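# Seat the grey arch's pegs into the stand's posts

## Task

Lower the grey arch onto the stand with a light touch so that each green end's underside peg drops into the hole of its matching post and the green end sits flat on that post's top. Do not let the arms or hands bump or press hard on the stand, and do not shove, drag or jam the arch with force, as any of that counts as failure. The arch must stay seated by itself, not held there by the robot, so release it and pull the grippers away at the end.

## Robot and tools

Robot: two Franka FR3 arms, left_arm and right_arm, each ending in a Robotiq 2F-140 two-finger gripper. Their root links sit at left_arm (+0.010, +0.408, 0) m, quat_wxyz (+0.999, 0, 0, -0.033) and right_arm (+0.008, -0.313, 0) m, quat_wxyz (+0.995, 0, 0, +0.103).

Scene frame: origin on the table surface midway between the arms, +x pointing out across the table, +z up, left_arm on the +y side. The names left and right refer to the arms, not to sides of any camera picture.

execute_actions takes "actions", a list holding zero or one item, plus an optional "pictures" boolean (images come by default). An empty list commands nothing and just reports the state. A wait item has only "steps" (up to 300); it returns once that many control steps have passed since the previous result, and your reply time is included. A motion item has "rows" (1 to 15 rows) and optional "steps" (up to 15, default 15). One control step is 1/30 s; each row is used for one step and the last row repeats to fill the remaining steps. A refused call sends nothing.

Row layout: one flat list of exactly 20 numbers covering both arms, even if one arm is idle. First left_arm: 7 absolute joint target angles in radians (waist, shoulder, upper arm roll, elbow, forearm roll, wrist pitch, wrist roll, the same order as the Joint positions line), then gripper position, force_limit, speed. Then the same 10 for right_arm. Joint targets are not offsets; to hold an arm still, repeat its current angles. Stated ranges: waist -2.744 to 2.744, shoulder -1.784 to 1.784, upper arm roll -2.901 to 2.901, elbow -3.042 to -0.152, forearm roll -2.807 to 2.807, wrist pitch 0.544 to 4.517, wrist roll -3.016 to 3.016. The true ends may differ by up to 0.018 rad. A target more than 0.018 rad beyond a stated end, and further out than the joint's last reading, gets the call refused. Targets past the real end are clipped there and the result may print "joint sent to its limit" (possibly about an earlier action); no such line does not prove more travel is available.

Motion limits: each step the commanded angle stays within a fixed distance of the measured angle: 0.248 rad for waist, shoulder, upper arm roll and elbow, 0.677 for forearm roll, 0.715 for wrist pitch, 1.54 for wrist roll. If an arm's targets would move its gripper more than 70 mm from where it is, all that arm's targets are pulled back proportionally. Far moves therefore take several calls. Between calls, arms keep heading for the last row sent until everything nearly stops or a step is HELD; after that only a new action resumes travel or pressing.

Gripper numbers, all in [-1, 1], absolute: position +1 is fully open (140 mm), pads touch around -0.8, and -1 closes until blocked. force_limit sets squeeze: about 14 N at -1, 60 N at 0, 107 N at +1 (for parts up to 40 mm wide). speed sets how fast the gap changes: about 30 mm/s at -1, 140 at 0, 250 at +1. To leave a gripper alone, resend its previous three numbers; a 0 is a real command. To grip, send -1 and confirm object_status 2. object_status: 0 moving, 1 blocked while opening, 2 blocked while closing, 3 reached target or pads met (a thin item may still be held). A stalled gripper keeps its state until the position number changes by 0.01 or more, or the object yields or is lost. To squeeze harder while at status 2, raise force_limit and switch position between -1 and -0.98. position_measured is in counts, 3 open to 230 closed, not linear. The end_effector_position is the point between closed pads; fingertips reach about 33 mm past it when closed and 9 mm when open, and closing pushes the tips roughly 24 mm further out, so keep clearance above surfaces. Fingers point along the gripper's +z and open along its y.

Results: a state line `left_arm: …` | `right_arm: …` with each end_effector_position (m) and end_effector_quat_wxyz in the scene frame; the printed position can be off, more so at long reach. Joint positions (rad) and Joint velocities (rad/s) per arm. "joint command not followed" means a clearance check altered or blocked joint targets on some steps, the rest of the row still applied. HELD marks steps where your row was partly or fully not sent. TORQUE FAULT: a joint reaching its load limit (waist 35, shoulder 35, upper arm roll 32, elbow 30, forearm roll 12, wrist pitch 12, wrist roll 12 N m) halts that arm 10 s and drops the rest of the call. FORCE FAULT: any external force of 40 N on the arm, tool or held load does the same; held weight counts. MOTOR HOT warns of heating from holding loads; reaching the limit brakes that arm as an OVER-TEMPERATURE FAULT.

Cameras: cam_high, cam_low (fixed, pinhole) and cam_left_wrist, cam_right_wrist (fisheye, posed from the arm's joints), each 504x504, with supplied calibration that may be slightly off. zoom_image takes "camera" and "region" [x0, y0, x1, y1] in that camera's pixels, top-left origin, at most 504 by 504, and returns a sharper crop. show_instructions (no arguments) shows the reference image. read_manual returns URDF licence texts only. finished_scene with "scene" (1 or 2) ends the current scene irreversibly and grades it.

Avoid: hard contact with the stand, forcing or ramming the arch, dropping it or knocking anything off the table, arms striking or pressing each other, and faults. Loose objects may occasionally get a brief push. Finish by opening the grippers and backing away so the arch rests seated on its own.

Each tool is called after ">>>" in YAML: its name, and indented under it one key for each argument.

Reference images:

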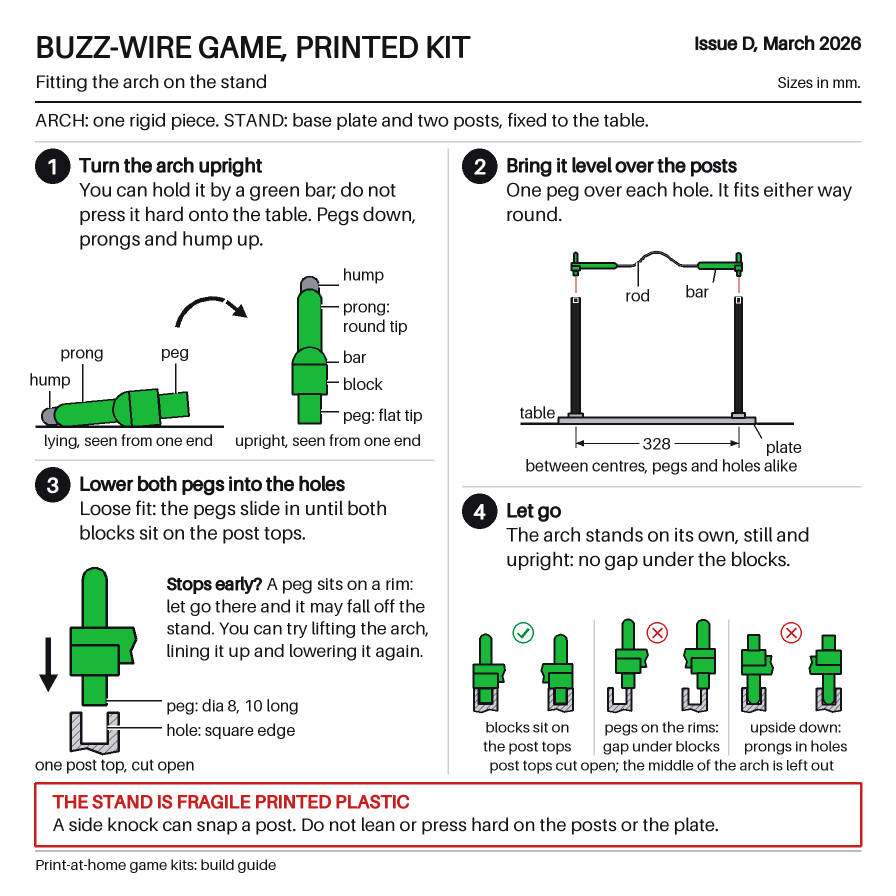

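## Session

>>> execute_actions:
  actions: []

Scene clock: 0.00 s of 4600.00 s.
left_arm: end_effector_position=(+0.8144, +0.0649, +0.2000) position_measured=3 object_status=3 end_effector_quat_wxyz=(+0.143, +0.809, -0.498, +0.278) | right_arm: end_effector_position=(+0.7702, -0.1341, +0.4020) position_measured=3 object_status=3 end_effector_quat_wxyz=(-0.607, +0.673, -0.302, +0.294)
Joint positions: left_arm=[-0.15   0.716 -0.125 -1.294 -0.519  2.432 -0.431] | right_arm=[-0.087  0.119 -0.066 -2.042  2.127  2.359 -2.377]
Joint velocities: left_arm=[ 0.002 -0.001  0.    -0.    -0.001 -0.     0.002] | right_arm=[ 0.     0.001  0.001 -0.    -0.    -0.     0.001]

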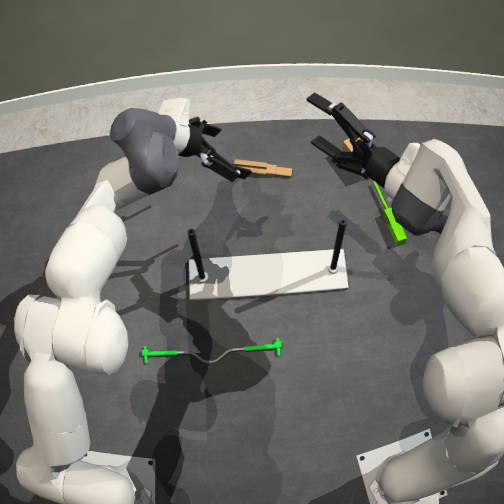

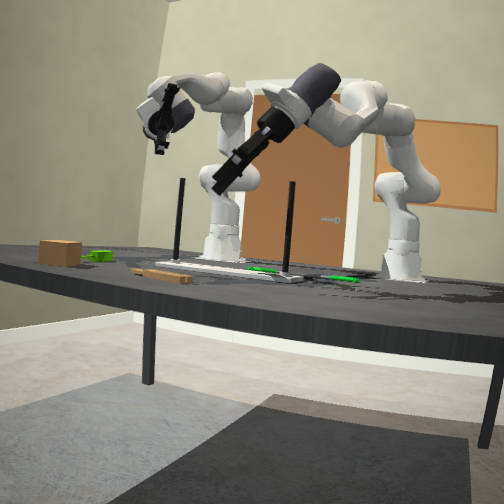

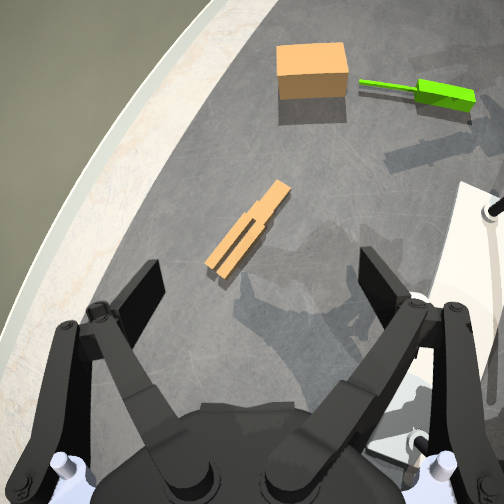

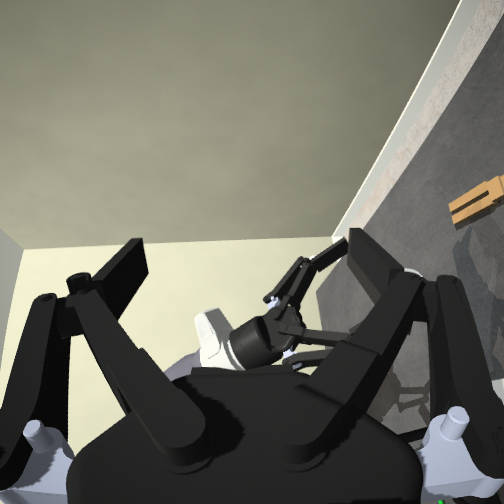

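>>> zoom_image:
  camera: "cam_high"
  region: [120, 210, 360, 390]

Region (120, 210, 360, 390) of cam_high's 504x504 image, scaled by 2.100, with more detail than that image has; it fills the top 378 rows of this view, and the rest is white.

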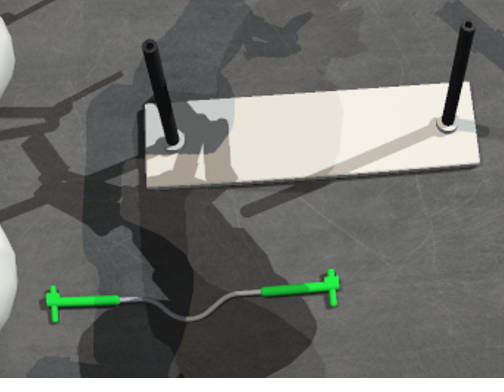

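>>> execute_actions:
  actions:
    - {"rows":[[-0.15,0.2,-0.1,-1.3,-0.4,2.2,-0.5,0.2,0,0,-0.7,0.0,-0.066,-2.042,2.127,2.359,-2.377,1,0,0]],"steps":15}
  pictures: false

>>> execute_actions:
  actions:
    - {"steps":30}
  pictures: false

Scene clock: 83.47 s of 4600.00 s.
left_arm: end_effector_position=(+0.7742, +0.0802, +0.4907) position_measured=103 object_status=0 end_effector_quat_wxyz=(+0.077, +0.751, -0.541, +0.371) | right_arm: end_effector_position=(+0.7739, -0.4174, +0.4745) position_measured=3 object_status=3 end_effector_quat_wxyz=(-0.555, +0.594, -0.390, +0.432)
Joint positions: left_arm=[-0.15   0.319 -0.108 -1.304 -0.43   2.274 -0.46 ] | right_arm=[-0.461  0.025 -0.06  -2.043  2.127  2.357 -2.377]
Joint velocities: left_arm=[-0.    -0.877  0.025  0.039  0.13  -0.258 -0.067] | right_arm=[-0.807 -0.079 -0.046  0.001 -0.001  0.    -0.   ]
Steps of this call (steps 1 to 90: nothing new was sent; then 79.97 s passed at rest; steps 91 to 105: all 15 steps of this action). Readings (joint positions | what the end effector reports):
91: left_arm=[-0.150 0.707 -0.123 -1.302 -0.509 2.415 -0.434] | right_arm=[-0.100 0.115 -0.058 -2.044 2.127 2.358 -2.377] | left_arm position_measured=3 object_status=0 | right_arm position_measured=3 object_status=3
92: left_arm=[-0.150 0.687 -0.120 -1.309 -0.499 2.397 -0.436] | right_arm=[-0.119 0.107 -0.054 -2.046 2.127 2.358 -2.377] | left_arm position_measured=9 object_status=0 | right_arm position_measured=3 object_status=3
94: left_arm=[-0.150 0.638 -0.116 -1.313 -0.483 2.369 -0.441] | right_arm=[-0.165 0.088 -0.053 -2.046 2.127 2.357 -2.377] | left_arm position_measured=24 object_status=0 | right_arm position_measured=3 object_status=3
98: left_arm=[-0.150 0.523 -0.112 -1.310 -0.459 2.328 -0.448] | right_arm=[-0.268 0.056 -0.056 -2.044 2.127 2.357 -2.377] | left_arm position_measured=55 object_status=0 | right_arm position_measured=3 object_status=3
105: the state above

Scene clock: 84.47 s of 4600.00 s.
left_arm: end_effector_position=(+0.7393, +0.0897, +0.5672) position_measured=104 object_status=3 end_effector_quat_wxyz=(+0.063, +0.742, -0.544, +0.387) | right_arm: end_effector_position=(+0.7216, -0.6014, +0.4926) position_measured=3 object_status=3 end_effector_quat_wxyz=(-0.498, +0.539, -0.453, +0.506)
Joint positions: left_arm=[-0.15   0.201 -0.103 -1.3   -0.403  2.202 -0.494] | right_arm=[-0.701  0.001 -0.068 -2.043  2.127  2.359 -2.377]
Joint velocities: left_arm=[-0.001  0.001  0.     0.    -0.    -0.002 -0.007] | right_arm=[-0.001  0.    -0.    -0.001  0.    -0.001  0.001]
Steps of this call (steps 1 to 30: the robot went on to your last target). Readings (joint positions | what the end effector reports):
1: left_arm=[-0.150 0.289 -0.107 -1.303 -0.425 2.264 -0.463] | right_arm=[-0.489 0.022 -0.061 -2.043 2.127 2.357 -2.377] | left_arm position_measured=104 object_status=0 | right_arm position_measured=3 object_status=3
2: left_arm=[-0.150 0.259 -0.106 -1.302 -0.420 2.253 -0.466] | right_arm=[-0.517 0.020 -0.061 -2.043 2.127 2.357 -2.377] | left_arm position_measured=104 object_status=0 | right_arm position_measured=3 object_status=3
4: left_arm=[-0.150 0.213 -0.104 -1.294 -0.412 2.239 -0.472] | right_arm=[-0.573 0.016 -0.062 -2.043 2.127 2.357 -2.377] | left_arm position_measured=104 object_status=0 | right_arm position_measured=3 object_status=3
8: left_arm=[-0.150 0.185 -0.104 -1.289 -0.406 2.222 -0.480] | right_arm=[-0.674 0.005 -0.069 -2.043 2.127 2.358 -2.377] | left_arm position_measured=104 object_status=3 | right_arm position_measured=3 object_status=3
30: the state above
All arms were judged still, so your last target was given up. Only a new action makes them travel on or press farther. Fingers that are still opening or closing keep moving.

>>> execute_actions:
  actions:
    - {"rows":[[-0.6,-0.1,0,-1.7,0,1.6,-0.82,0.2,0,0,-0.7,0.0,-0.066,-2.042,2.127,2.359,-2.377,1,0,0]],"steps":15}
  pictures: false

>>> execute_actions:
  actions:
    - {"steps":25}
  pictures: false

>>> execute_actions:
  actions:
    - {"rows":[[-0.734,0.108,0,-2.179,0,2.287,-0.823,0.2,0,0,-0.7,0.0,-0.066,-2.042,2.127,2.359,-2.377,1,0,0]],"steps":15}
  pictures: false

>>> execute_actions:
  actions:
    - {"steps":40}

Scene clock: 89.73 s of 4600.00 s.
left_arm: end_effector_position=(+0.5201, +0.0402, +0.4566) position_measured=104 object_status=3 end_effector_quat_wxyz=(+0.034, +0.723, -0.674, +0.151) | right_arm: end_effector_position=(+0.7216, -0.6014, +0.4926) position_measured=3 object_status=3 end_effector_quat_wxyz=(-0.498, +0.539, -0.453, +0.506)
Joint positions: left_arm=[-0.478 -0.037 -0.024 -1.605 -0.127  1.853 -0.62 ] | right_arm=[-0.701  0.001 -0.068 -2.043  2.127  2.359 -2.377]
Joint velocities: left_arm=[-0.679 -0.331  0.037 -0.518  0.458 -0.733 -0.309] | right_arm=[-0.     0.     0.001  0.001 -0.001 -0.001 -0.001]
Steps of this call (steps 1 to 90: nothing new was sent; then 1.77 s passed at rest; steps 91 to 105: all 15 steps of this action). Readings (joint positions | what the end effector reports):
91: left_arm=[-0.162 0.189 -0.090 -1.318 -0.382 2.180 -0.503] | right_arm=[-0.701 0.001 -0.068 -2.043 2.127 2.359 -2.377] | left_arm position_measured=104 object_status=3 | right_arm position_measured=3 object_status=3
92: left_arm=[-0.179 0.171 -0.080 -1.340 -0.358 2.153 -0.511] | right_arm=[-0.701 0.001 -0.068 -2.043 2.127 2.359 -2.377] | left_arm position_measured=104 object_status=3 | right_arm position_measured=3 object_status=3
94: left_arm=[-0.218 0.132 -0.065 -1.384 -0.314 2.101 -0.528] | right_arm=[-0.701 0.001 -0.068 -2.043 2.127 2.359 -2.377] | left_arm position_measured=104 object_status=3 | right_arm position_measured=3 object_status=3
98: left_arm=[-0.305 0.056 -0.047 -1.470 -0.240 2.009 -0.559] | right_arm=[-0.701 0.001 -0.068 -2.043 2.127 2.359 -2.377] | left_arm position_measured=104 object_status=3 | right_arm position_measured=3 object_status=3
105: the state above

Scene clock: 90.57 s of 4600.00 s.
left_arm: end_effector_position=(+0.4225, +0.0817, +0.4085) position_measured=104 object_status=3 end_effector_quat_wxyz=(+0.001, +0.753, -0.658, +0.002) | right_arm: end_effector_position=(+0.7216, -0.6014, +0.4926) position_measured=3 object_status=3 end_effector_quat_wxyz=(-0.498, +0.539, -0.453, +0.506)
Joint positions: left_arm=[-0.599 -0.099 -0.003 -1.699 -0.003  1.604 -0.802] | right_arm=[-0.701  0.001 -0.068 -2.043  2.127  2.359 -2.377]
Joint velocities: left_arm=[ 0.    -0.     0.    -0.001  0.001 -0.013 -0.048] | right_arm=[ 0.    -0.001 -0.    -0.001  0.     0.    -0.001]
Steps of this call (steps 1 to 25: the robot went on to your last target). Readings (joint positions | what the end effector reports):
1: left_arm=[-0.501 -0.049 -0.022 -1.623 -0.110 1.827 -0.632] | right_arm=[-0.701 0.001 -0.068 -2.043 2.127 2.359 -2.377] | left_arm position_measured=104 object_status=3 | right_arm position_measured=3 object_status=3
2: left_arm=[-0.524 -0.059 -0.019 -1.639 -0.094 1.800 -0.644] | right_arm=[-0.701 0.001 -0.068 -2.043 2.127 2.359 -2.377] | left_arm position_measured=104 object_status=3 | right_arm position_measured=3 object_status=3
4: left_arm=[-0.564 -0.079 -0.014 -1.669 -0.060 1.742 -0.674] | right_arm=[-0.701 0.001 -0.068 -2.043 2.127 2.359 -2.377] | left_arm position_measured=104 object_status=3 | right_arm position_measured=3 object_status=3
8: left_arm=[-0.597 -0.095 -0.010 -1.694 -0.023 1.664 -0.724] | right_arm=[-0.701 0.001 -0.068 -2.043 2.127 2.359 -2.377] | left_arm position_measured=104 object_status=3 | right_arm position_measured=3 object_status=3
25: the state above

Scene clock: 91.07 s of 4600.00 s.
left_arm: end_effector_position=(+0.3699, +0.0411, +0.1298) position_measured=104 object_status=3 end_effector_quat_wxyz=(-0.000, +0.712, -0.700, -0.060) | right_arm: end_effector_position=(+0.7216, -0.6014, +0.4926) position_measured=3 object_status=3 end_effector_quat_wxyz=(-0.498, +0.539, -0.453, +0.506)
Joint positions: left_arm=[-0.728  0.11   0.    -2.152 -0.002  2.143 -0.81 ] | right_arm=[-0.701  0.001 -0.068 -2.043  2.127  2.359 -2.377]
Joint velocities: left_arm=[-0.106  0.296 -0.018 -0.565 -0.001  0.789 -0.029] | right_arm=[ 0.    -0.     0.001  0.     0.001  0.     0.001]
Steps of this call (steps 1 to 15: all 15 steps of this action). Readings (joint positions | what the end effector reports):
1: left_arm=[-0.606 -0.097 0.001 -1.710 -0.002 1.635 -0.802] | right_arm=[-0.701 0.001 -0.068 -2.043 2.127 2.359 -2.377] | left_arm position_measured=104 object_status=3 | right_arm position_measured=3 object_status=3
2: left_arm=[-0.616 -0.087 0.002 -1.728 -0.002 1.671 -0.802] | right_arm=[-0.701 0.001 -0.068 -2.043 2.127 2.359 -2.377] | left_arm position_measured=104 object_status=3 | right_arm position_measured=3 object_status=3
4: left_arm=[-0.637 -0.057 0.003 -1.772 -0.002 1.741 -0.803] | right_arm=[-0.701 0.001 -0.068 -2.043 2.127 2.359 -2.377] | left_arm position_measured=104 object_status=3 | right_arm position_measured=3 object_status=3
8: left_arm=[-0.678 0.011 0.002 -1.894 -0.002 1.884 -0.804] | right_arm=[-0.701 0.001 -0.068 -2.043 2.127 2.359 -2.377] | left_arm position_measured=104 object_status=3 | right_arm position_measured=3 object_status=3
15: the state above

Scene clock: 92.40 s of 4600.00 s.
left_arm: end_effector_position=(+0.3908, +0.0159, +0.1293) position_measured=104 object_status=3 end_effector_quat_wxyz=(+0.001, +0.714, -0.700, -0.001) | right_arm: end_effector_position=(+0.7216, -0.6014, +0.4926) position_measured=3 object_status=3 end_effector_quat_wxyz=(-0.498, +0.539, -0.453, +0.506)
Joint positions: left_arm=[-0.733  0.109 -0.    -2.179 -0.002  2.285 -0.819] | right_arm=[-0.701  0.001 -0.068 -2.043  2.127  2.359 -2.377]
Joint velocities: left_arm=[ 0.     0.001  0.    -0.002 -0.     0.002  0.001] | right_arm=[-0.001  0.001 -0.001  0.    -0.001 -0.001  0.001]
Steps of this call (steps 1 to 30: the robot went on to your last target; steps 31 to 40: nothing new was sent). Readings (joint positions | what the end effector reports):
1: left_arm=[-0.731 0.117 -0.000 -2.167 -0.002 2.167 -0.811] | right_arm=[-0.701 0.001 -0.068 -2.043 2.127 2.359 -2.377] | left_arm position_measured=104 object_status=3 | right_arm position_measured=3 object_status=3
2: left_arm=[-0.732 0.120 -0.000 -2.175 -0.002 2.186 -0.812] | right_arm=[-0.701 0.001 -0.068 -2.043 2.127 2.359 -2.377] | left_arm position_measured=104 object_status=3 | right_arm position_measured=3 object_status=3
4: left_arm=[-0.733 0.118 -0.000 -2.180 -0.002 2.218 -0.813] | right_arm=[-0.701 0.001 -0.068 -2.043 2.127 2.359 -2.377] | left_arm position_measured=104 object_status=3 | right_arm position_measured=3 object_status=3
8: left_arm=[-0.733 0.110 -0.000 -2.179 -0.002 2.255 -0.815] | right_arm=[-0.701 0.001 -0.068 -2.043 2.127 2.359 -2.377] | left_arm position_measured=104 object_status=3 | right_arm position_measured=3 object_status=3
40: the state above
All arms were judged still, so your last target was given up. Only a new action makes them travel on or press farther. Fingers that are still opening or closing keep moving.
camera_calibration (this result's frames):
cam_left_wrist: T_world_to_cam=[[-0.995936, 0.0763843, -0.0477159, 0.405498], [0.0537979, 0.929452, 0.365, -0.0634661], [0.0722299, 0.36095, -0.929784, 0.285404], [0, 0, 0, 1]] pos_world=[0.38665, -0.0750016, 0.307878]
cam_right_wrist: T_world_to_cam=[[-0.0127016, -0.0261758, -0.999577, 0.483795], [-0.462671, 0.88636, -0.0173318, 0.873834], [0.886439, 0.462255, -0.023369, -0.159254], [0, 0, 0, 1]] pos_world=[0.551612, -0.688252, 0.495014]

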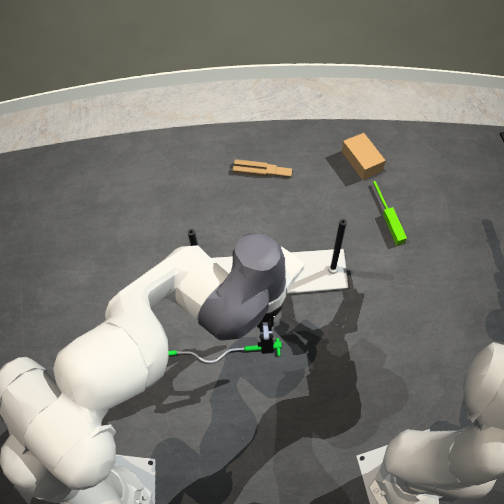

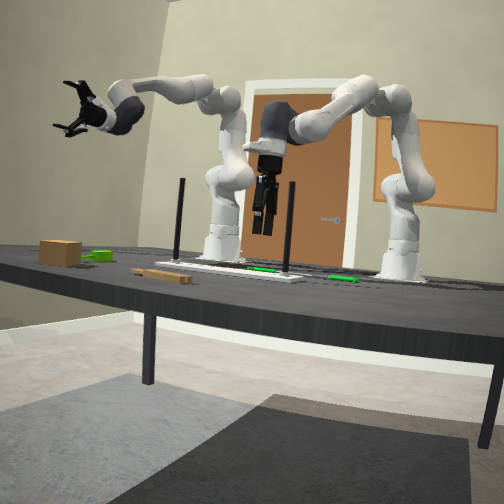

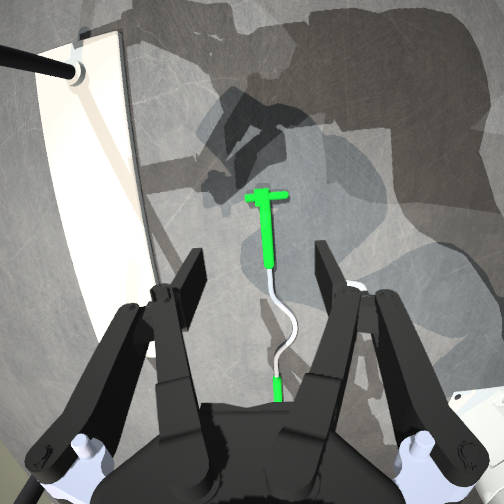

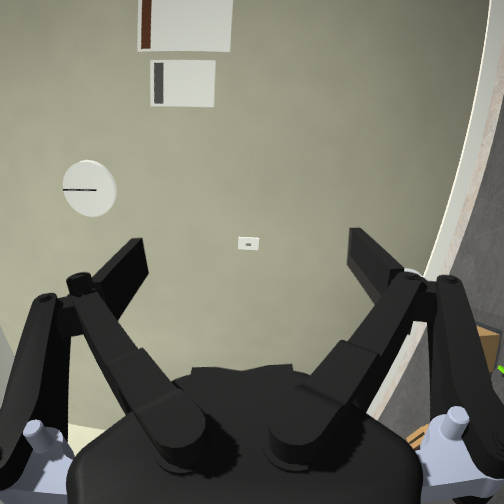

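>>> execute_actions:
  actions:
    - {"rows":[[-0.728,0.2,0,-2.217,0,2.417,-0.82,-0.2,0,0,-0.7,0.0,-0.066,-2.042,2.127,2.359,-2.377,1,0,0]],"steps":15}
  pictures: false

>>> execute_actions:
  actions:
    - {"rows":[[-0.724,0.267,0,-2.241,0,2.508,-0.82,-0.2,0,0,-0.7,0.0,-0.066,-2.042,2.127,2.359,-2.377,1,0,0]],"steps":15}
  pictures: false

>>> execute_actions:
  actions:
    - {"steps":20}

Scene clock: 102.40 s of 4600.00 s.
left_arm: end_effector_position=(+0.3903, +0.0194, +0.0731) position_measured=154 object_status=3 end_effector_quat_wxyz=(+0.001, +0.716, -0.698, -0.006) | right_arm: end_effector_position=(+0.7216, -0.6014, +0.4926) position_measured=3 object_status=3 end_effector_quat_wxyz=(-0.498, +0.539, -0.453, +0.506)
Joint positions: left_arm=[-0.729  0.201 -0.    -2.218 -0.002  2.408 -0.819] | right_arm=[-0.701  0.001 -0.068 -2.043  2.127  2.359 -2.377]
Joint velocities: left_arm=[-0.    -0.006 -0.001  0.002 -0.     0.045  0.   ] | right_arm=[-0.    -0.002  0.002 -0.001 -0.001  0.001 -0.   ]
Steps of this call (steps 1 to 90: nothing new was sent; then 6.50 s passed at rest; steps 91 to 105: all 15 steps of this action). Readings (joint positions | what the end effector reports):
91: left_arm=[-0.733 0.118 -0.000 -2.181 -0.002 2.307 -0.819] | right_arm=[-0.701 0.001 -0.068 -2.043 2.127 2.359 -2.377] | left_arm position_measured=104 object_status=0 | right_arm position_measured=3 object_status=3
92: left_arm=[-0.732 0.137 -0.000 -2.187 -0.002 2.329 -0.819] | right_arm=[-0.701 0.001 -0.068 -2.043 2.127 2.359 -2.377] | left_arm position_measured=110 object_status=0 | right_arm position_measured=3 object_status=3
94: left_arm=[-0.730 0.176 -0.000 -2.204 -0.002 2.357 -0.819] | right_arm=[-0.701 0.001 -0.068 -2.043 2.127 2.359 -2.377] | left_arm position_measured=125 object_status=0 | right_arm position_measured=3 object_status=3
98: left_arm=[-0.729 0.204 -0.000 -2.220 -0.002 2.386 -0.819] | right_arm=[-0.701 0.001 -0.068 -2.043 2.127 2.359 -2.377] | left_arm position_measured=153 object_status=0 | right_arm position_measured=3 object_status=3
105: the state above

Scene clock: 102.90 s of 4600.00 s.
left_arm: end_effector_position=(+0.3899, +0.0230, +0.0351) position_measured=154 object_status=3 end_effector_quat_wxyz=(+0.001, +0.717, -0.697, -0.005) | right_arm: end_effector_position=(+0.7216, -0.6014, +0.4926) position_measured=3 object_status=3 end_effector_quat_wxyz=(-0.498, +0.539, -0.453, +0.506)
Joint positions: left_arm=[-0.725  0.268 -0.    -2.242 -0.002  2.501 -0.819] | right_arm=[-0.701  0.001 -0.068 -2.043  2.127  2.359 -2.377]
Joint velocities: left_arm=[ 0.001 -0.     0.002  0.002 -0.001  0.033 -0.   ] | right_arm=[-0.    -0.     0.001 -0.001  0.001 -0.    -0.001]
Steps of this call (steps 1 to 15: all 15 steps of this action). Readings (joint positions | what the end effector reports):
1: left_arm=[-0.729 0.208 -0.000 -2.219 -0.002 2.425 -0.819] | right_arm=[-0.701 0.001 -0.068 -2.043 2.127 2.359 -2.377] | left_arm position_measured=154 object_status=3 | right_arm position_measured=3 object_status=3
2: left_arm=[-0.728 0.222 -0.000 -2.221 -0.002 2.441 -0.819] | right_arm=[-0.701 0.001 -0.068 -2.043 2.127 2.359 -2.377] | left_arm position_measured=154 object_status=3 | right_arm position_measured=3 object_status=3
4: left_arm=[-0.726 0.249 -0.000 -2.233 -0.002 2.462 -0.819] | right_arm=[-0.701 0.001 -0.068 -2.043 2.127 2.359 -2.377] | left_arm position_measured=154 object_status=3 | right_arm position_measured=3 object_status=3
8: left_arm=[-0.725 0.269 -0.000 -2.243 -0.002 2.484 -0.819] | right_arm=[-0.701 0.001 -0.068 -2.043 2.127 2.359 -2.377] | left_arm position_measured=154 object_status=3 | right_arm position_measured=3 object_status=3
15: the state above

Scene clock: 103.57 s of 4600.00 s.
left_arm: end_effector_position=(+0.3911, +0.0218, +0.0356) position_measured=154 object_status=3 end_effector_quat_wxyz=(+0.001, +0.717, -0.697, -0.002) | right_arm: end_effector_position=(+0.7216, -0.6014, +0.4926) position_measured=3 object_status=3 end_effector_quat_wxyz=(-0.498, +0.539, -0.453, +0.506)
Joint positions: left_arm=[-0.725  0.268 -0.    -2.242 -0.002  2.506 -0.819] | right_arm=[-0.701  0.001 -0.068 -2.043  2.127  2.359 -2.377]
Joint velocities: left_arm=[-0.001 -0.001 -0.001  0.    -0.     0.     0.   ] | right_arm=[ 0.     0.    -0.001 -0.001  0.    -0.001  0.   ]
Steps of this call (steps 1 to 15: the robot went on to your last target; steps 16 to 20: nothing new was sent). Readings (joint positions | what the end effector reports):
1: left_arm=[-0.725 0.268 -0.000 -2.242 -0.002 2.502 -0.819] | right_arm=[-0.701 0.001 -0.068 -2.043 2.127 2.359 -2.377] | left_arm position_measured=154 object_status=3 | right_arm position_measured=3 object_status=3
2: left_arm=[-0.725 0.268 -0.000 -2.242 -0.002 2.503 -0.819] | right_arm=[-0.701 0.001 -0.068 -2.043 2.127 2.359 -2.377] | left_arm position_measured=154 object_status=3 | right_arm position_measured=3 object_status=3
4: left_arm=[-0.725 0.268 -0.000 -2.242 -0.002 2.504 -0.819] | right_arm=[-0.701 0.001 -0.068 -2.043 2.127 2.359 -2.377] | left_arm position_measured=154 object_status=3 | right_arm position_measured=3 object_status=3
8: left_arm=[-0.725 0.268 -0.000 -2.242 -0.002 2.505 -0.819] | right_arm=[-0.701 0.001 -0.068 -2.043 2.127 2.359 -2.377] | left_arm position_measured=154 object_status=3 | right_arm position_measured=3 object_status=3
20: the state above
All arms were judged still, so your last target was given up. Only a new action makes them travel on or press farther. Fingers that are still opening or closing keep moving.
camera_calibration (this result's frames):
cam_left_wrist: T_world_to_cam=[[-0.996574, 0.068238, -0.0467377, 0.401358], [0.0464566, 0.929344, 0.366282, -0.0319634], [0.0684298, 0.362855, -0.929329, 0.197572], [0, 0, 0, 1]] pos_world=[0.387947, -0.069373, 0.214076]
cam_right_wrist: T_world_to_cam=[[-0.0127014, -0.0261759, -0.999577, 0.483795], [-0.462671, 0.88636, -0.017332, 0.873834], [0.886439, 0.462255, -0.0233689, -0.159254], [0, 0, 0, 1]] pos_world=[0.551612, -0.688252, 0.495014]

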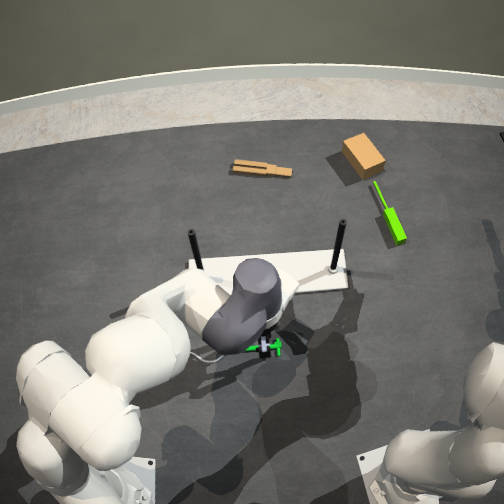

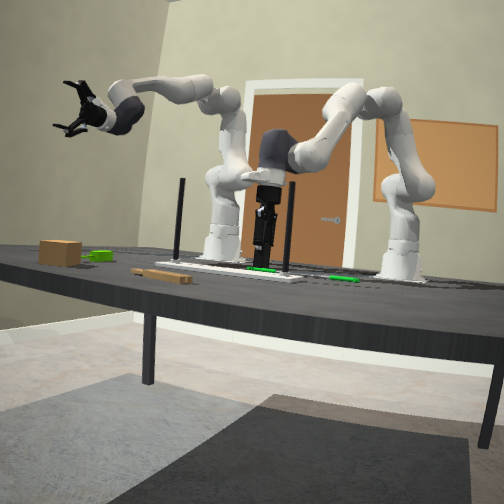

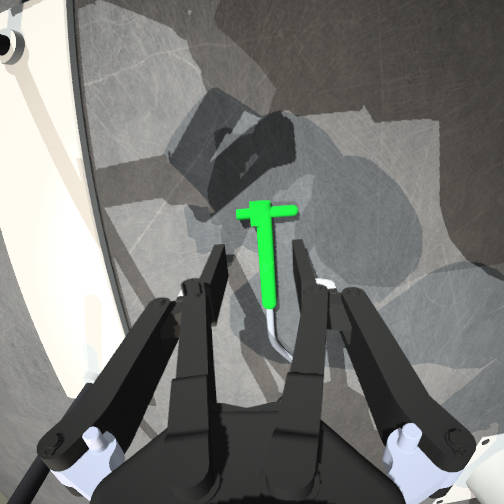

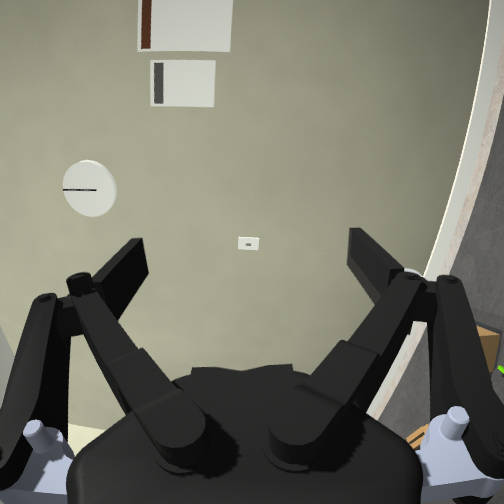

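>>> execute_actions:
  actions:
    - {"rows":[[-0.724,0.267,0,-2.241,0,2.508,-0.82,-1,0.2,-0.6,-0.7,0.0,-0.066,-2.042,2.127,2.359,-2.377,1,0,0]],"steps":15}
  pictures: false

>>> execute_actions:
  actions:
    - {"steps":20}

Scene clock: 108.77 s of 4600.00 s.
left_arm: end_effector_position=(+0.3914, +0.0216, +0.0359) position_measured=209 object_status=0 end_effector_quat_wxyz=(+0.001, +0.717, -0.697, -0.002) | right_arm: end_effector_position=(+0.7216, -0.6014, +0.4926) position_measured=3 object_status=3 end_effector_quat_wxyz=(-0.498, +0.539, -0.453, +0.506)
Joint positions: left_arm=[-0.725  0.268 -0.    -2.242 -0.002  2.506 -0.819] | right_arm=[-0.701  0.001 -0.068 -2.043  2.127  2.359 -2.377]
Joint velocities: left_arm=[ 0.001 -0.004  0.     0.003  0.001  0.001 -0.001] | right_arm=[ 0.001 -0.002  0.001 -0.002 -0.001  0.001 -0.001]
Steps of this call (steps 1 to 90: nothing new was sent; then 1.70 s passed at rest; steps 91 to 105: all 15 steps of this action). Readings (joint positions | what the end effector reports):
91: left_arm=[-0.725 0.268 -0.000 -2.242 -0.002 2.506 -0.819] | right_arm=[-0.701 0.001 -0.068 -2.043 2.127 2.359 -2.377] | left_arm position_measured=154 object_status=0 | right_arm position_measured=3 object_status=3
92: left_arm=[-0.725 0.268 -0.000 -2.242 -0.002 2.506 -0.819] | right_arm=[-0.701 0.001 -0.068 -2.043 2.127 2.359 -2.377] | left_arm position_measured=157 object_status=0 | right_arm position_measured=3 object_status=3
94: left_arm=[-0.725 0.268 -0.000 -2.242 -0.002 2.506 -0.819] | right_arm=[-0.701 0.001 -0.068 -2.043 2.127 2.359 -2.377] | left_arm position_measured=165 object_status=0 | right_arm position_measured=3 object_status=3
98: left_arm=[-0.725 0.268 -0.000 -2.242 -0.002 2.506 -0.819] | right_arm=[-0.701 0.001 -0.068 -2.043 2.127 2.359 -2.377] | left_arm position_measured=181 object_status=0 | right_arm position_measured=3 object_status=3
105: the state above

Scene clock: 109.43 s of 4600.00 s.
left_arm: end_effector_position=(+0.3916, +0.0214, +0.0361) position_measured=233 object_status=3 end_effector_quat_wxyz=(+0.001, +0.717, -0.697, -0.001) | right_arm: end_effector_position=(+0.7216, -0.6014, +0.4926) position_measured=3 object_status=3 end_effector_quat_wxyz=(-0.498, +0.539, -0.453, +0.506)
Joint positions: left_arm=[-0.725  0.268 -0.    -2.242 -0.002  2.507 -0.819] | right_arm=[-0.701  0.001 -0.068 -2.043  2.127  2.359 -2.377]
Joint velocities: left_arm=[-0.001  0.    -0.    -0.    -0.001  0.    -0.   ] | right_arm=[ 0.001 -0.    -0.001  0.     0.001 -0.     0.001]
Steps of this call (steps 1 to 15: the robot went on to your last target; steps 16 to 20: nothing new was sent). Readings (joint positions | what the end effector reports):
1: left_arm=[-0.725 0.268 -0.000 -2.242 -0.002 2.506 -0.819] | right_arm=[-0.701 0.001 -0.068 -2.043 2.127 2.359 -2.377] | left_arm position_measured=213 object_status=0 | right_arm position_measured=3 object_status=3
2: left_arm=[-0.725 0.268 -0.000 -2.242 -0.002 2.507 -0.819] | right_arm=[-0.701 0.001 -0.068 -2.043 2.127 2.359 -2.377] | left_arm position_measured=217 object_status=0 | right_arm position_measured=3 object_status=3
4: left_arm=[-0.725 0.268 -0.000 -2.242 -0.002 2.507 -0.819] | right_arm=[-0.701 0.001 -0.068 -2.043 2.127 2.359 -2.377] | left_arm position_measured=225 object_status=0 | right_arm position_measured=3 object_status=3
8: left_arm=[-0.725 0.268 -0.000 -2.242 -0.002 2.507 -0.819] | right_arm=[-0.701 0.001 -0.068 -2.043 2.127 2.359 -2.377] | left_arm position_measured=233 object_status=0 | right_arm position_measured=3 object_status=3
20: the state above
All arms were judged still, so your last target was given up. Only a new action makes them travel on or press farther. Fingers that are still opening or closing keep moving.
camera_calibration (this result's frames):
cam_left_wrist: T_world_to_cam=[[-0.996533, 0.0680882, -0.0478219, 0.401833], [0.0459899, 0.929724, 0.365373, -0.0316451], [0.0693387, 0.361907, -0.929632, 0.197793], [0, 0, 0, 1]] pos_world=[0.388181, -0.0695216, 0.214654]
cam_right_wrist: T_world_to_cam=[[-0.012701, -0.026176, -0.999577, 0.483795], [-0.462681, 0.886356, -0.0173321, 0.873832], [0.886434, 0.462265, -0.0233688, -0.159251], [0, 0, 0, 1]] pos_world=[0.551616, -0.688246, 0.495014]

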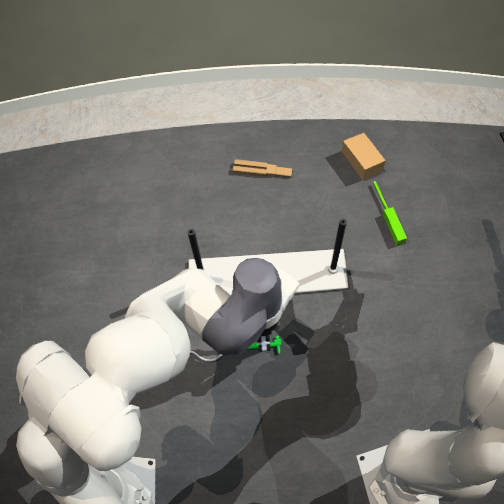

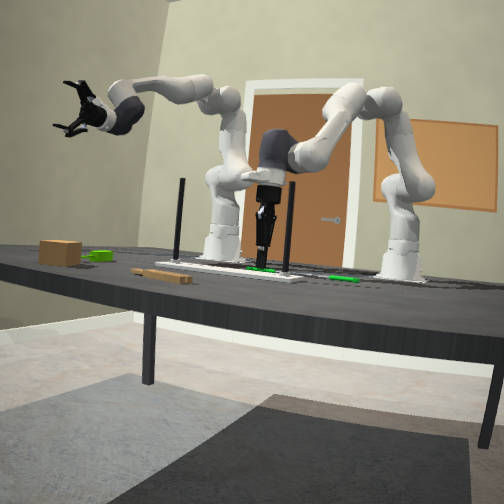

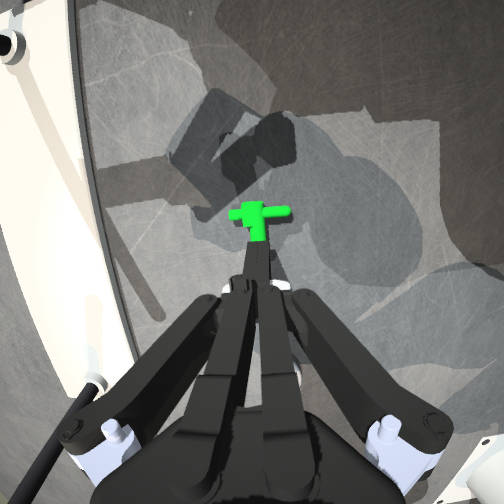

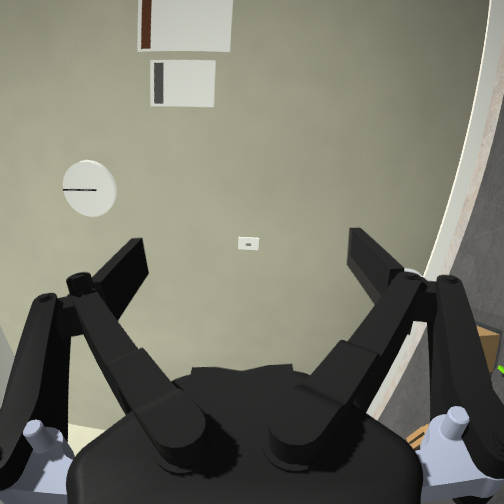

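>>> execute_actions:
  actions:
    - {"rows":[[-0.724,0.267,0,-2.241,0,2.508,-0.82,-0.4,0.2,0,-0.7,0.0,-0.066,-2.042,2.127,2.359,-2.377,1,0,0]],"steps":12}
  pictures: false

>>> execute_actions:
  actions:
    - {"rows":[[-0.724,0.28,0,-2.245,0,2.526,-0.82,-0.4,0.2,0,-0.7,0.0,-0.066,-2.042,2.127,2.359,-2.377,1,0,0]],"steps":15}
  pictures: false

>>> execute_actions:
  actions:
    - {"rows":[[-0.724,0.28,0,-2.245,0,2.526,-0.82,-1,0.2,-0.7,-0.7,0.0,-0.066,-2.042,2.127,2.359,-2.377,1,0,0]],"steps":15}
  pictures: false

>>> execute_actions:
  actions:
    - {"steps":15}

Scene clock: 115.43 s of 4600.00 s.
left_arm: end_effector_position=(+0.3916, +0.0214, +0.0361) position_measured=179 object_status=0 end_effector_quat_wxyz=(+0.001, +0.717, -0.697, -0.001) | right_arm: end_effector_position=(+0.7216, -0.6014, +0.4926) position_measured=3 object_status=3 end_effector_quat_wxyz=(-0.498, +0.539, -0.453, +0.506)
Joint positions: left_arm=[-0.725  0.268 -0.    -2.242 -0.002  2.507 -0.819] | right_arm=[-0.701  0.001 -0.068 -2.043  2.127  2.359 -2.377]
Joint velocities: left_arm=[ 0.001 -0.001 -0.001 -0.     0.     0.001  0.001] | right_arm=[ 0.001  0.     0.     0.    -0.001 -0.    -0.   ]
Steps of this call (steps 1 to 90: nothing new was sent; then 2.60 s passed at rest; steps 91 to 102: all 12 steps of this action). Readings (joint positions | what the end effector reports):
91: left_arm=[-0.725 0.268 -0.000 -2.242 -0.002 2.507 -0.819] | right_arm=[-0.701 0.001 -0.068 -2.043 2.127 2.359 -2.377] | left_arm position_measured=233 object_status=0 | right_arm position_measured=3 object_status=3
92: left_arm=[-0.725 0.268 -0.000 -2.242 -0.002 2.507 -0.819] | right_arm=[-0.701 0.001 -0.068 -2.043 2.127 2.359 -2.377] | left_arm position_measured=232 object_status=0 | right_arm position_measured=3 object_status=3
94: left_arm=[-0.725 0.268 -0.000 -2.242 -0.002 2.507 -0.819] | right_arm=[-0.701 0.001 -0.068 -2.043 2.127 2.359 -2.377] | left_arm position_measured=212 object_status=0 | right_arm position_measured=3 object_status=3
98: left_arm=[-0.725 0.268 -0.000 -2.242 -0.002 2.507 -0.819] | right_arm=[-0.701 0.001 -0.068 -2.043 2.127 2.359 -2.377] | left_arm position_measured=182 object_status=0 | right_arm position_measured=3 object_status=3
102: the state above

Scene clock: 115.93 s of 4600.00 s.
left_arm: end_effector_position=(+0.3919, +0.0211, +0.0304) position_measured=179 object_status=3 end_effector_quat_wxyz=(+0.001, +0.717, -0.697, -0.000) | right_arm: end_effector_position=(+0.7216, -0.6014, +0.4926) position_measured=3 object_status=3 end_effector_quat_wxyz=(-0.498, +0.539, -0.453, +0.506)
Joint positions: left_arm=[-0.725  0.279 -0.    -2.244 -0.002  2.523 -0.819] | right_arm=[-0.701  0.001 -0.068 -2.043  2.127  2.359 -2.377]
Joint velocities: left_arm=[ 0.     0.001 -0.     0.001 -0.001  0.006  0.   ] | right_arm=[-0.     0.001 -0.001  0.001  0.     0.001 -0.001]
Steps of this call (steps 1 to 15: all 15 steps of this action). Readings (joint positions | what the end effector reports):
1: left_arm=[-0.725 0.269 -0.000 -2.242 -0.002 2.510 -0.819] | right_arm=[-0.701 0.001 -0.068 -2.043 2.127 2.359 -2.377] | left_arm position_measured=179 object_status=0 | right_arm position_measured=3 object_status=3
2: left_arm=[-0.725 0.271 -0.000 -2.242 -0.002 2.512 -0.819] | right_arm=[-0.701 0.001 -0.068 -2.043 2.127 2.359 -2.377] | left_arm position_measured=179 object_status=0 | right_arm position_measured=3 object_status=3
4: left_arm=[-0.725 0.276 -0.000 -2.243 -0.002 2.516 -0.819] | right_arm=[-0.701 0.001 -0.068 -2.043 2.127 2.359 -2.377] | left_arm position_measured=179 object_status=3 | right_arm position_measured=3 object_status=3
8: left_arm=[-0.725 0.279 -0.000 -2.244 -0.002 2.520 -0.819] | right_arm=[-0.701 0.001 -0.068 -2.043 2.127 2.359 -2.377] | left_arm position_measured=179 object_status=3 | right_arm position_measured=3 object_status=3
15: the state above

Scene clock: 116.43 s of 4600.00 s.
left_arm: end_effector_position=(+0.3922, +0.0208, +0.0307) position_measured=220 object_status=0 end_effector_quat_wxyz=(+0.001, +0.717, -0.697, +0.001) | right_arm: end_effector_position=(+0.7216, -0.6014, +0.4926) position_measured=3 object_status=3 end_effector_quat_wxyz=(-0.498, +0.539, -0.453, +0.506)
Joint positions: left_arm=[-0.725  0.279 -0.    -2.244 -0.002  2.524 -0.819] | right_arm=[-0.701  0.001 -0.068 -2.043  2.127  2.359 -2.377]
Joint velocities: left_arm=[-0.001 -0.     0.001 -0.    -0.001  0.     0.   ] | right_arm=[ 0.     0.    -0.001  0.001 -0.001 -0.     0.001]
Steps of this call (steps 1 to 15: all 15 steps of this action). Readings (joint positions | what the end effector reports):
1: left_arm=[-0.725 0.279 -0.000 -2.244 -0.002 2.523 -0.819] | right_arm=[-0.701 0.001 -0.068 -2.043 2.127 2.359 -2.377] | left_arm position_measured=179 object_status=0 | right_arm position_measured=3 object_status=3
2: left_arm=[-0.725 0.279 -0.000 -2.244 -0.002 2.523 -0.819] | right_arm=[-0.701 0.001 -0.068 -2.043 2.127 2.359 -2.377] | left_arm position_measured=182 object_status=0 | right_arm position_measured=3 object_status=3
4: left_arm=[-0.725 0.279 -0.000 -2.244 -0.002 2.524 -0.819] | right_arm=[-0.701 0.001 -0.068 -2.043 2.127 2.359 -2.377] | left_arm position_measured=188 object_status=0 | right_arm position_measured=3 object_status=3
8: left_arm=[-0.725 0.279 -0.000 -2.244 -0.002 2.524 -0.819] | right_arm=[-0.701 0.001 -0.068 -2.043 2.127 2.359 -2.377] | left_arm position_measured=202 object_status=0 | right_arm position_measured=3 object_status=3
15: the state above

Scene clock: 116.93 s of 4600.00 s.
left_arm: end_effector_position=(+0.3922, +0.0208, +0.0307) position_measured=220 object_status=2 end_effector_quat_wxyz=(+0.001, +0.717, -0.697, +0.001) | right_arm: end_effector_position=(+0.7216, -0.6014, +0.4926) position_measured=3 object_status=3 end_effector_quat_wxyz=(-0.498, +0.539, -0.453, +0.506)
Joint positions: left_arm=[-0.725  0.279 -0.    -2.244 -0.002  2.524 -0.819] | right_arm=[-0.701  0.001 -0.068 -2.043  2.127  2.359 -2.377]
Joint velocities: left_arm=[ 0.001 -0.001  0.     0.     0.    -0.001 -0.002] | right_arm=[ 0.    -0.001  0.001  0.    -0.    -0.     0.002]
Steps of this call (steps 1 to 15: the robot went on to your last target). Readings (joint positions | what the end effector reports):
1: left_arm=[-0.725 0.279 -0.000 -2.244 -0.002 2.524 -0.819] | right_arm=[-0.701 0.001 -0.068 -2.043 2.127 2.359 -2.377] | left_arm position_measured=220 object_status=0 | right_arm position_measured=3 object_status=3
2: left_arm=[-0.725 0.279 -0.000 -2.244 -0.002 2.524 -0.819] | right_arm=[-0.701 0.001 -0.068 -2.043 2.127 2.359 -2.377] | left_arm position_measured=220 object_status=0 | right_arm position_measured=3 object_status=3
4: left_arm=[-0.725 0.279 -0.000 -2.244 -0.002 2.524 -0.819] | right_arm=[-0.701 0.001 -0.068 -2.043 2.127 2.359 -2.377] | left_arm position_measured=220 object_status=2 | right_arm position_measured=3 object_status=3
8: left_arm=[-0.725 0.279 -0.000 -2.244 -0.002 2.524 -0.819] | right_arm=[-0.701 0.001 -0.068 -2.043 2.127 2.359 -2.377] | left_arm position_measured=220 object_status=2 | right_arm position_measured=3 object_status=3
15: the state above
All arms were judged still, so your last target was given up. Only a new action makes them travel on or press farther. Fingers that are still opening or closing keep moving.
camera_calibration (this result's frames):
cam_left_wrist: T_world_to_cam=[[-0.996389, 0.0678442, -0.0510447, 0.402358], [0.0447993, 0.930829, 0.362698, -0.0286144], [0.0721208, 0.359102, -0.930508, 0.192001], [0, 0, 0, 1]] pos_world=[0.38834, -0.0696104, 0.209575]
cam_right_wrist: T_world_to_cam=[[-0.012701, -0.0261761, -0.999577, 0.483795], [-0.462681, 0.886356, -0.0173322, 0.873832], [0.886434, 0.462265, -0.0233688, -0.159251], [0, 0, 0, 1]] pos_world=[0.551616, -0.688246, 0.495014]

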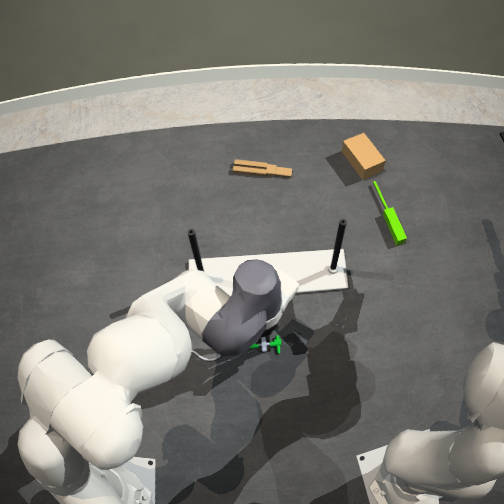

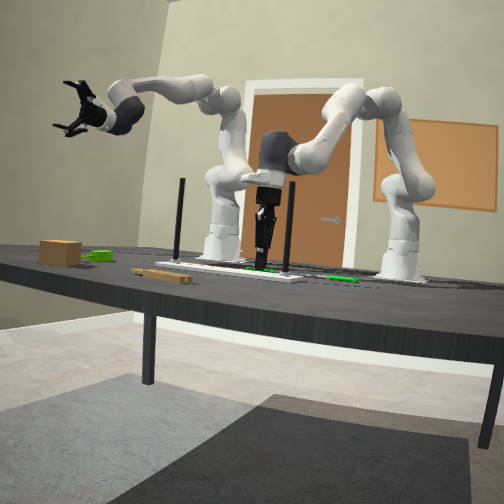

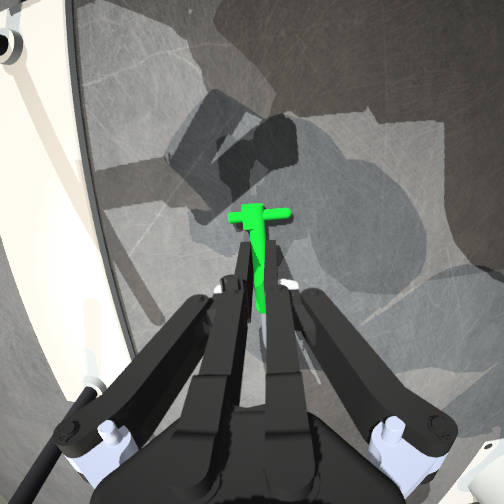

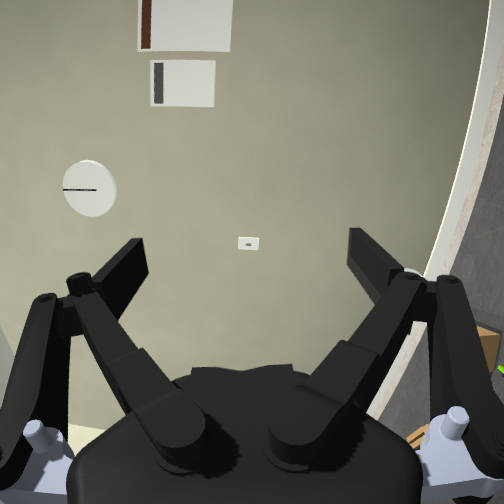

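>>> execute_actions:
  actions:
    - {"rows":[[-0.724,0.28,0,-2.245,0,2.526,-0.82,-0.55,0.2,0,-0.7,0.0,-0.066,-2.042,2.127,2.359,-2.377,1,0,0]],"steps":10}
  pictures: false

>>> execute_actions:
  actions:
    - {"rows":[[-0.724,0.286,0,-2.247,0,2.533,-0.82,-0.55,0.2,0,-0.7,0.0,-0.066,-2.042,2.127,2.359,-2.377,1,0,0]],"steps":15}
  pictures: false

>>> execute_actions:
  actions:
    - {"rows":[[-0.724,0.286,0,-2.247,0,2.533,-0.82,-1,0.3,-0.7,-0.7,0.0,-0.066,-2.042,2.127,2.359,-2.377,1,0,0]],"steps":15}
  pictures: false

Scene clock: 123.50 s of 4600.00 s.
left_arm: end_effector_position=(+0.3922, +0.0208, +0.0307) position_measured=199 object_status=0 end_effector_quat_wxyz=(+0.001, +0.717, -0.697, +0.001) | right_arm: end_effector_position=(+0.7216, -0.6014, +0.4926) position_measured=3 object_status=3 end_effector_quat_wxyz=(-0.498, +0.539, -0.453, +0.506)
Joint positions: left_arm=[-0.725  0.279 -0.    -2.244 -0.002  2.524 -0.819] | right_arm=[-0.701  0.001 -0.068 -2.043  2.127  2.359 -2.377]
Joint velocities: left_arm=[ 0.001 -0.001  0.001  0.    -0.    -0.    -0.   ] | right_arm=[ 0.001  0.001 -0.002  0.    -0.001 -0.     0.001]
Steps of this call (steps 1 to 90: nothing new was sent; then 3.23 s passed at rest; steps 91 to 100: all 10 steps of this action). Readings (joint positions | what the end effector reports):
91: left_arm=[-0.725 0.279 -0.000 -2.244 -0.002 2.524 -0.819] | right_arm=[-0.701 0.001 -0.068 -2.043 2.127 2.359 -2.377] | left_arm position_measured=220 object_status=0 | right_arm position_measured=3 object_status=3
92: left_arm=[-0.725 0.279 -0.000 -2.244 -0.002 2.524 -0.819] | right_arm=[-0.701 0.001 -0.068 -2.043 2.127 2.359 -2.377] | left_arm position_measured=220 object_status=0 | right_arm position_measured=3 object_status=3
94: left_arm=[-0.725 0.279 -0.000 -2.244 -0.002 2.524 -0.819] | right_arm=[-0.701 0.001 -0.068 -2.043 2.127 2.359 -2.377] | left_arm position_measured=200 object_status=0 | right_arm position_measured=3 object_status=3
98: left_arm=[-0.725 0.279 -0.000 -2.244 -0.002 2.524 -0.819] | right_arm=[-0.701 0.001 -0.068 -2.043 2.127 2.359 -2.377] | left_arm position_measured=199 object_status=0 | right_arm position_measured=3 object_status=3
100: the state above

Scene clock: 124.00 s of 4600.00 s.
left_arm: end_effector_position=(+0.3917, +0.0214, +0.0273) position_measured=199 object_status=3 end_effector_quat_wxyz=(+0.001, +0.717, -0.697, -0.000) | right_arm: end_effector_position=(+0.7216, -0.6014, +0.4926) position_measured=3 object_status=3 end_effector_quat_wxyz=(-0.498, +0.539, -0.453, +0.506)
Joint positions: left_arm=[-0.725  0.285 -0.    -2.246 -0.002  2.531 -0.819] | right_arm=[-0.701  0.001 -0.068 -2.043  2.127  2.359 -2.377]
Joint velocities: left_arm=[ 0.001  0.     0.001  0.     0.     0.002 -0.001] | right_arm=[ 0.001 -0.001  0.001 -0.001 -0.    -0.001  0.002]
Steps of this call (steps 1 to 15: all 15 steps of this action). Readings (joint positions | what the end effector reports):
1: left_arm=[-0.725 0.279 -0.000 -2.244 -0.002 2.525 -0.819] | right_arm=[-0.701 0.001 -0.068 -2.043 2.127 2.359 -2.377] | left_arm position_measured=199 object_status=0 | right_arm position_measured=3 object_status=3
2: left_arm=[-0.725 0.281 -0.000 -2.244 -0.002 2.527 -0.819] | right_arm=[-0.701 0.001 -0.068 -2.043 2.127 2.359 -2.377] | left_arm position_measured=199 object_status=0 | right_arm position_measured=3 object_status=3
4: left_arm=[-0.725 0.283 -0.000 -2.245 -0.002 2.528 -0.819] | right_arm=[-0.701 0.001 -0.068 -2.043 2.127 2.359 -2.377] | left_arm position_measured=199 object_status=3 | right_arm position_measured=3 object_status=3
8: left_arm=[-0.725 0.285 -0.000 -2.246 -0.002 2.530 -0.819] | right_arm=[-0.701 0.001 -0.068 -2.043 2.127 2.359 -2.377] | left_arm position_measured=199 object_status=3 | right_arm position_measured=3 object_status=3
15: the state above

Scene clock: 124.50 s of 4600.00 s.
left_arm: end_effector_position=(+0.3918, +0.0213, +0.0275) position_measured=219 object_status=0 end_effector_quat_wxyz=(+0.001, +0.717, -0.697, +0.000) | right_arm: end_effector_position=(+0.7216, -0.6014, +0.4926) position_measured=3 object_status=3 end_effector_quat_wxyz=(-0.498, +0.539, -0.453, +0.506)
Joint positions: left_arm=[-0.725  0.285 -0.    -2.246 -0.002  2.531 -0.819] | right_arm=[-0.701  0.001 -0.068 -2.043  2.127  2.359 -2.377]
Joint velocities: left_arm=[ 0.     0.     0.     0.    -0.     0.     0.001] | right_arm=[ 0.    -0.     0.001  0.001 -0.002 -0.     0.001]
Steps of this call (steps 1 to 15: all 15 steps of this action). Readings (joint positions | what the end effector reports):
1: left_arm=[-0.725 0.285 -0.000 -2.246 -0.002 2.531 -0.819] | right_arm=[-0.701 0.001 -0.068 -2.043 2.127 2.359 -2.377] | left_arm position_measured=199 object_status=0 | right_arm position_measured=3 object_status=3
2: left_arm=[-0.725 0.285 -0.000 -2.246 -0.002 2.531 -0.819] | right_arm=[-0.701 0.001 -0.068 -2.043 2.127 2.359 -2.377] | left_arm position_measured=201 object_status=0 | right_arm position_measured=3 object_status=3
4: left_arm=[-0.725 0.285 -0.000 -2.246 -0.002 2.531 -0.819] | right_arm=[-0.701 0.001 -0.068 -2.043 2.127 2.359 -2.377] | left_arm position_measured=208 object_status=0 | right_arm position_measured=3 object_status=3
8: left_arm=[-0.725 0.285 -0.000 -2.246 -0.002 2.531 -0.819] | right_arm=[-0.701 0.001 -0.068 -2.043 2.127 2.359 -2.377] | left_arm position_measured=219 object_status=0 | right_arm position_measured=3 object_status=3
15: the state above


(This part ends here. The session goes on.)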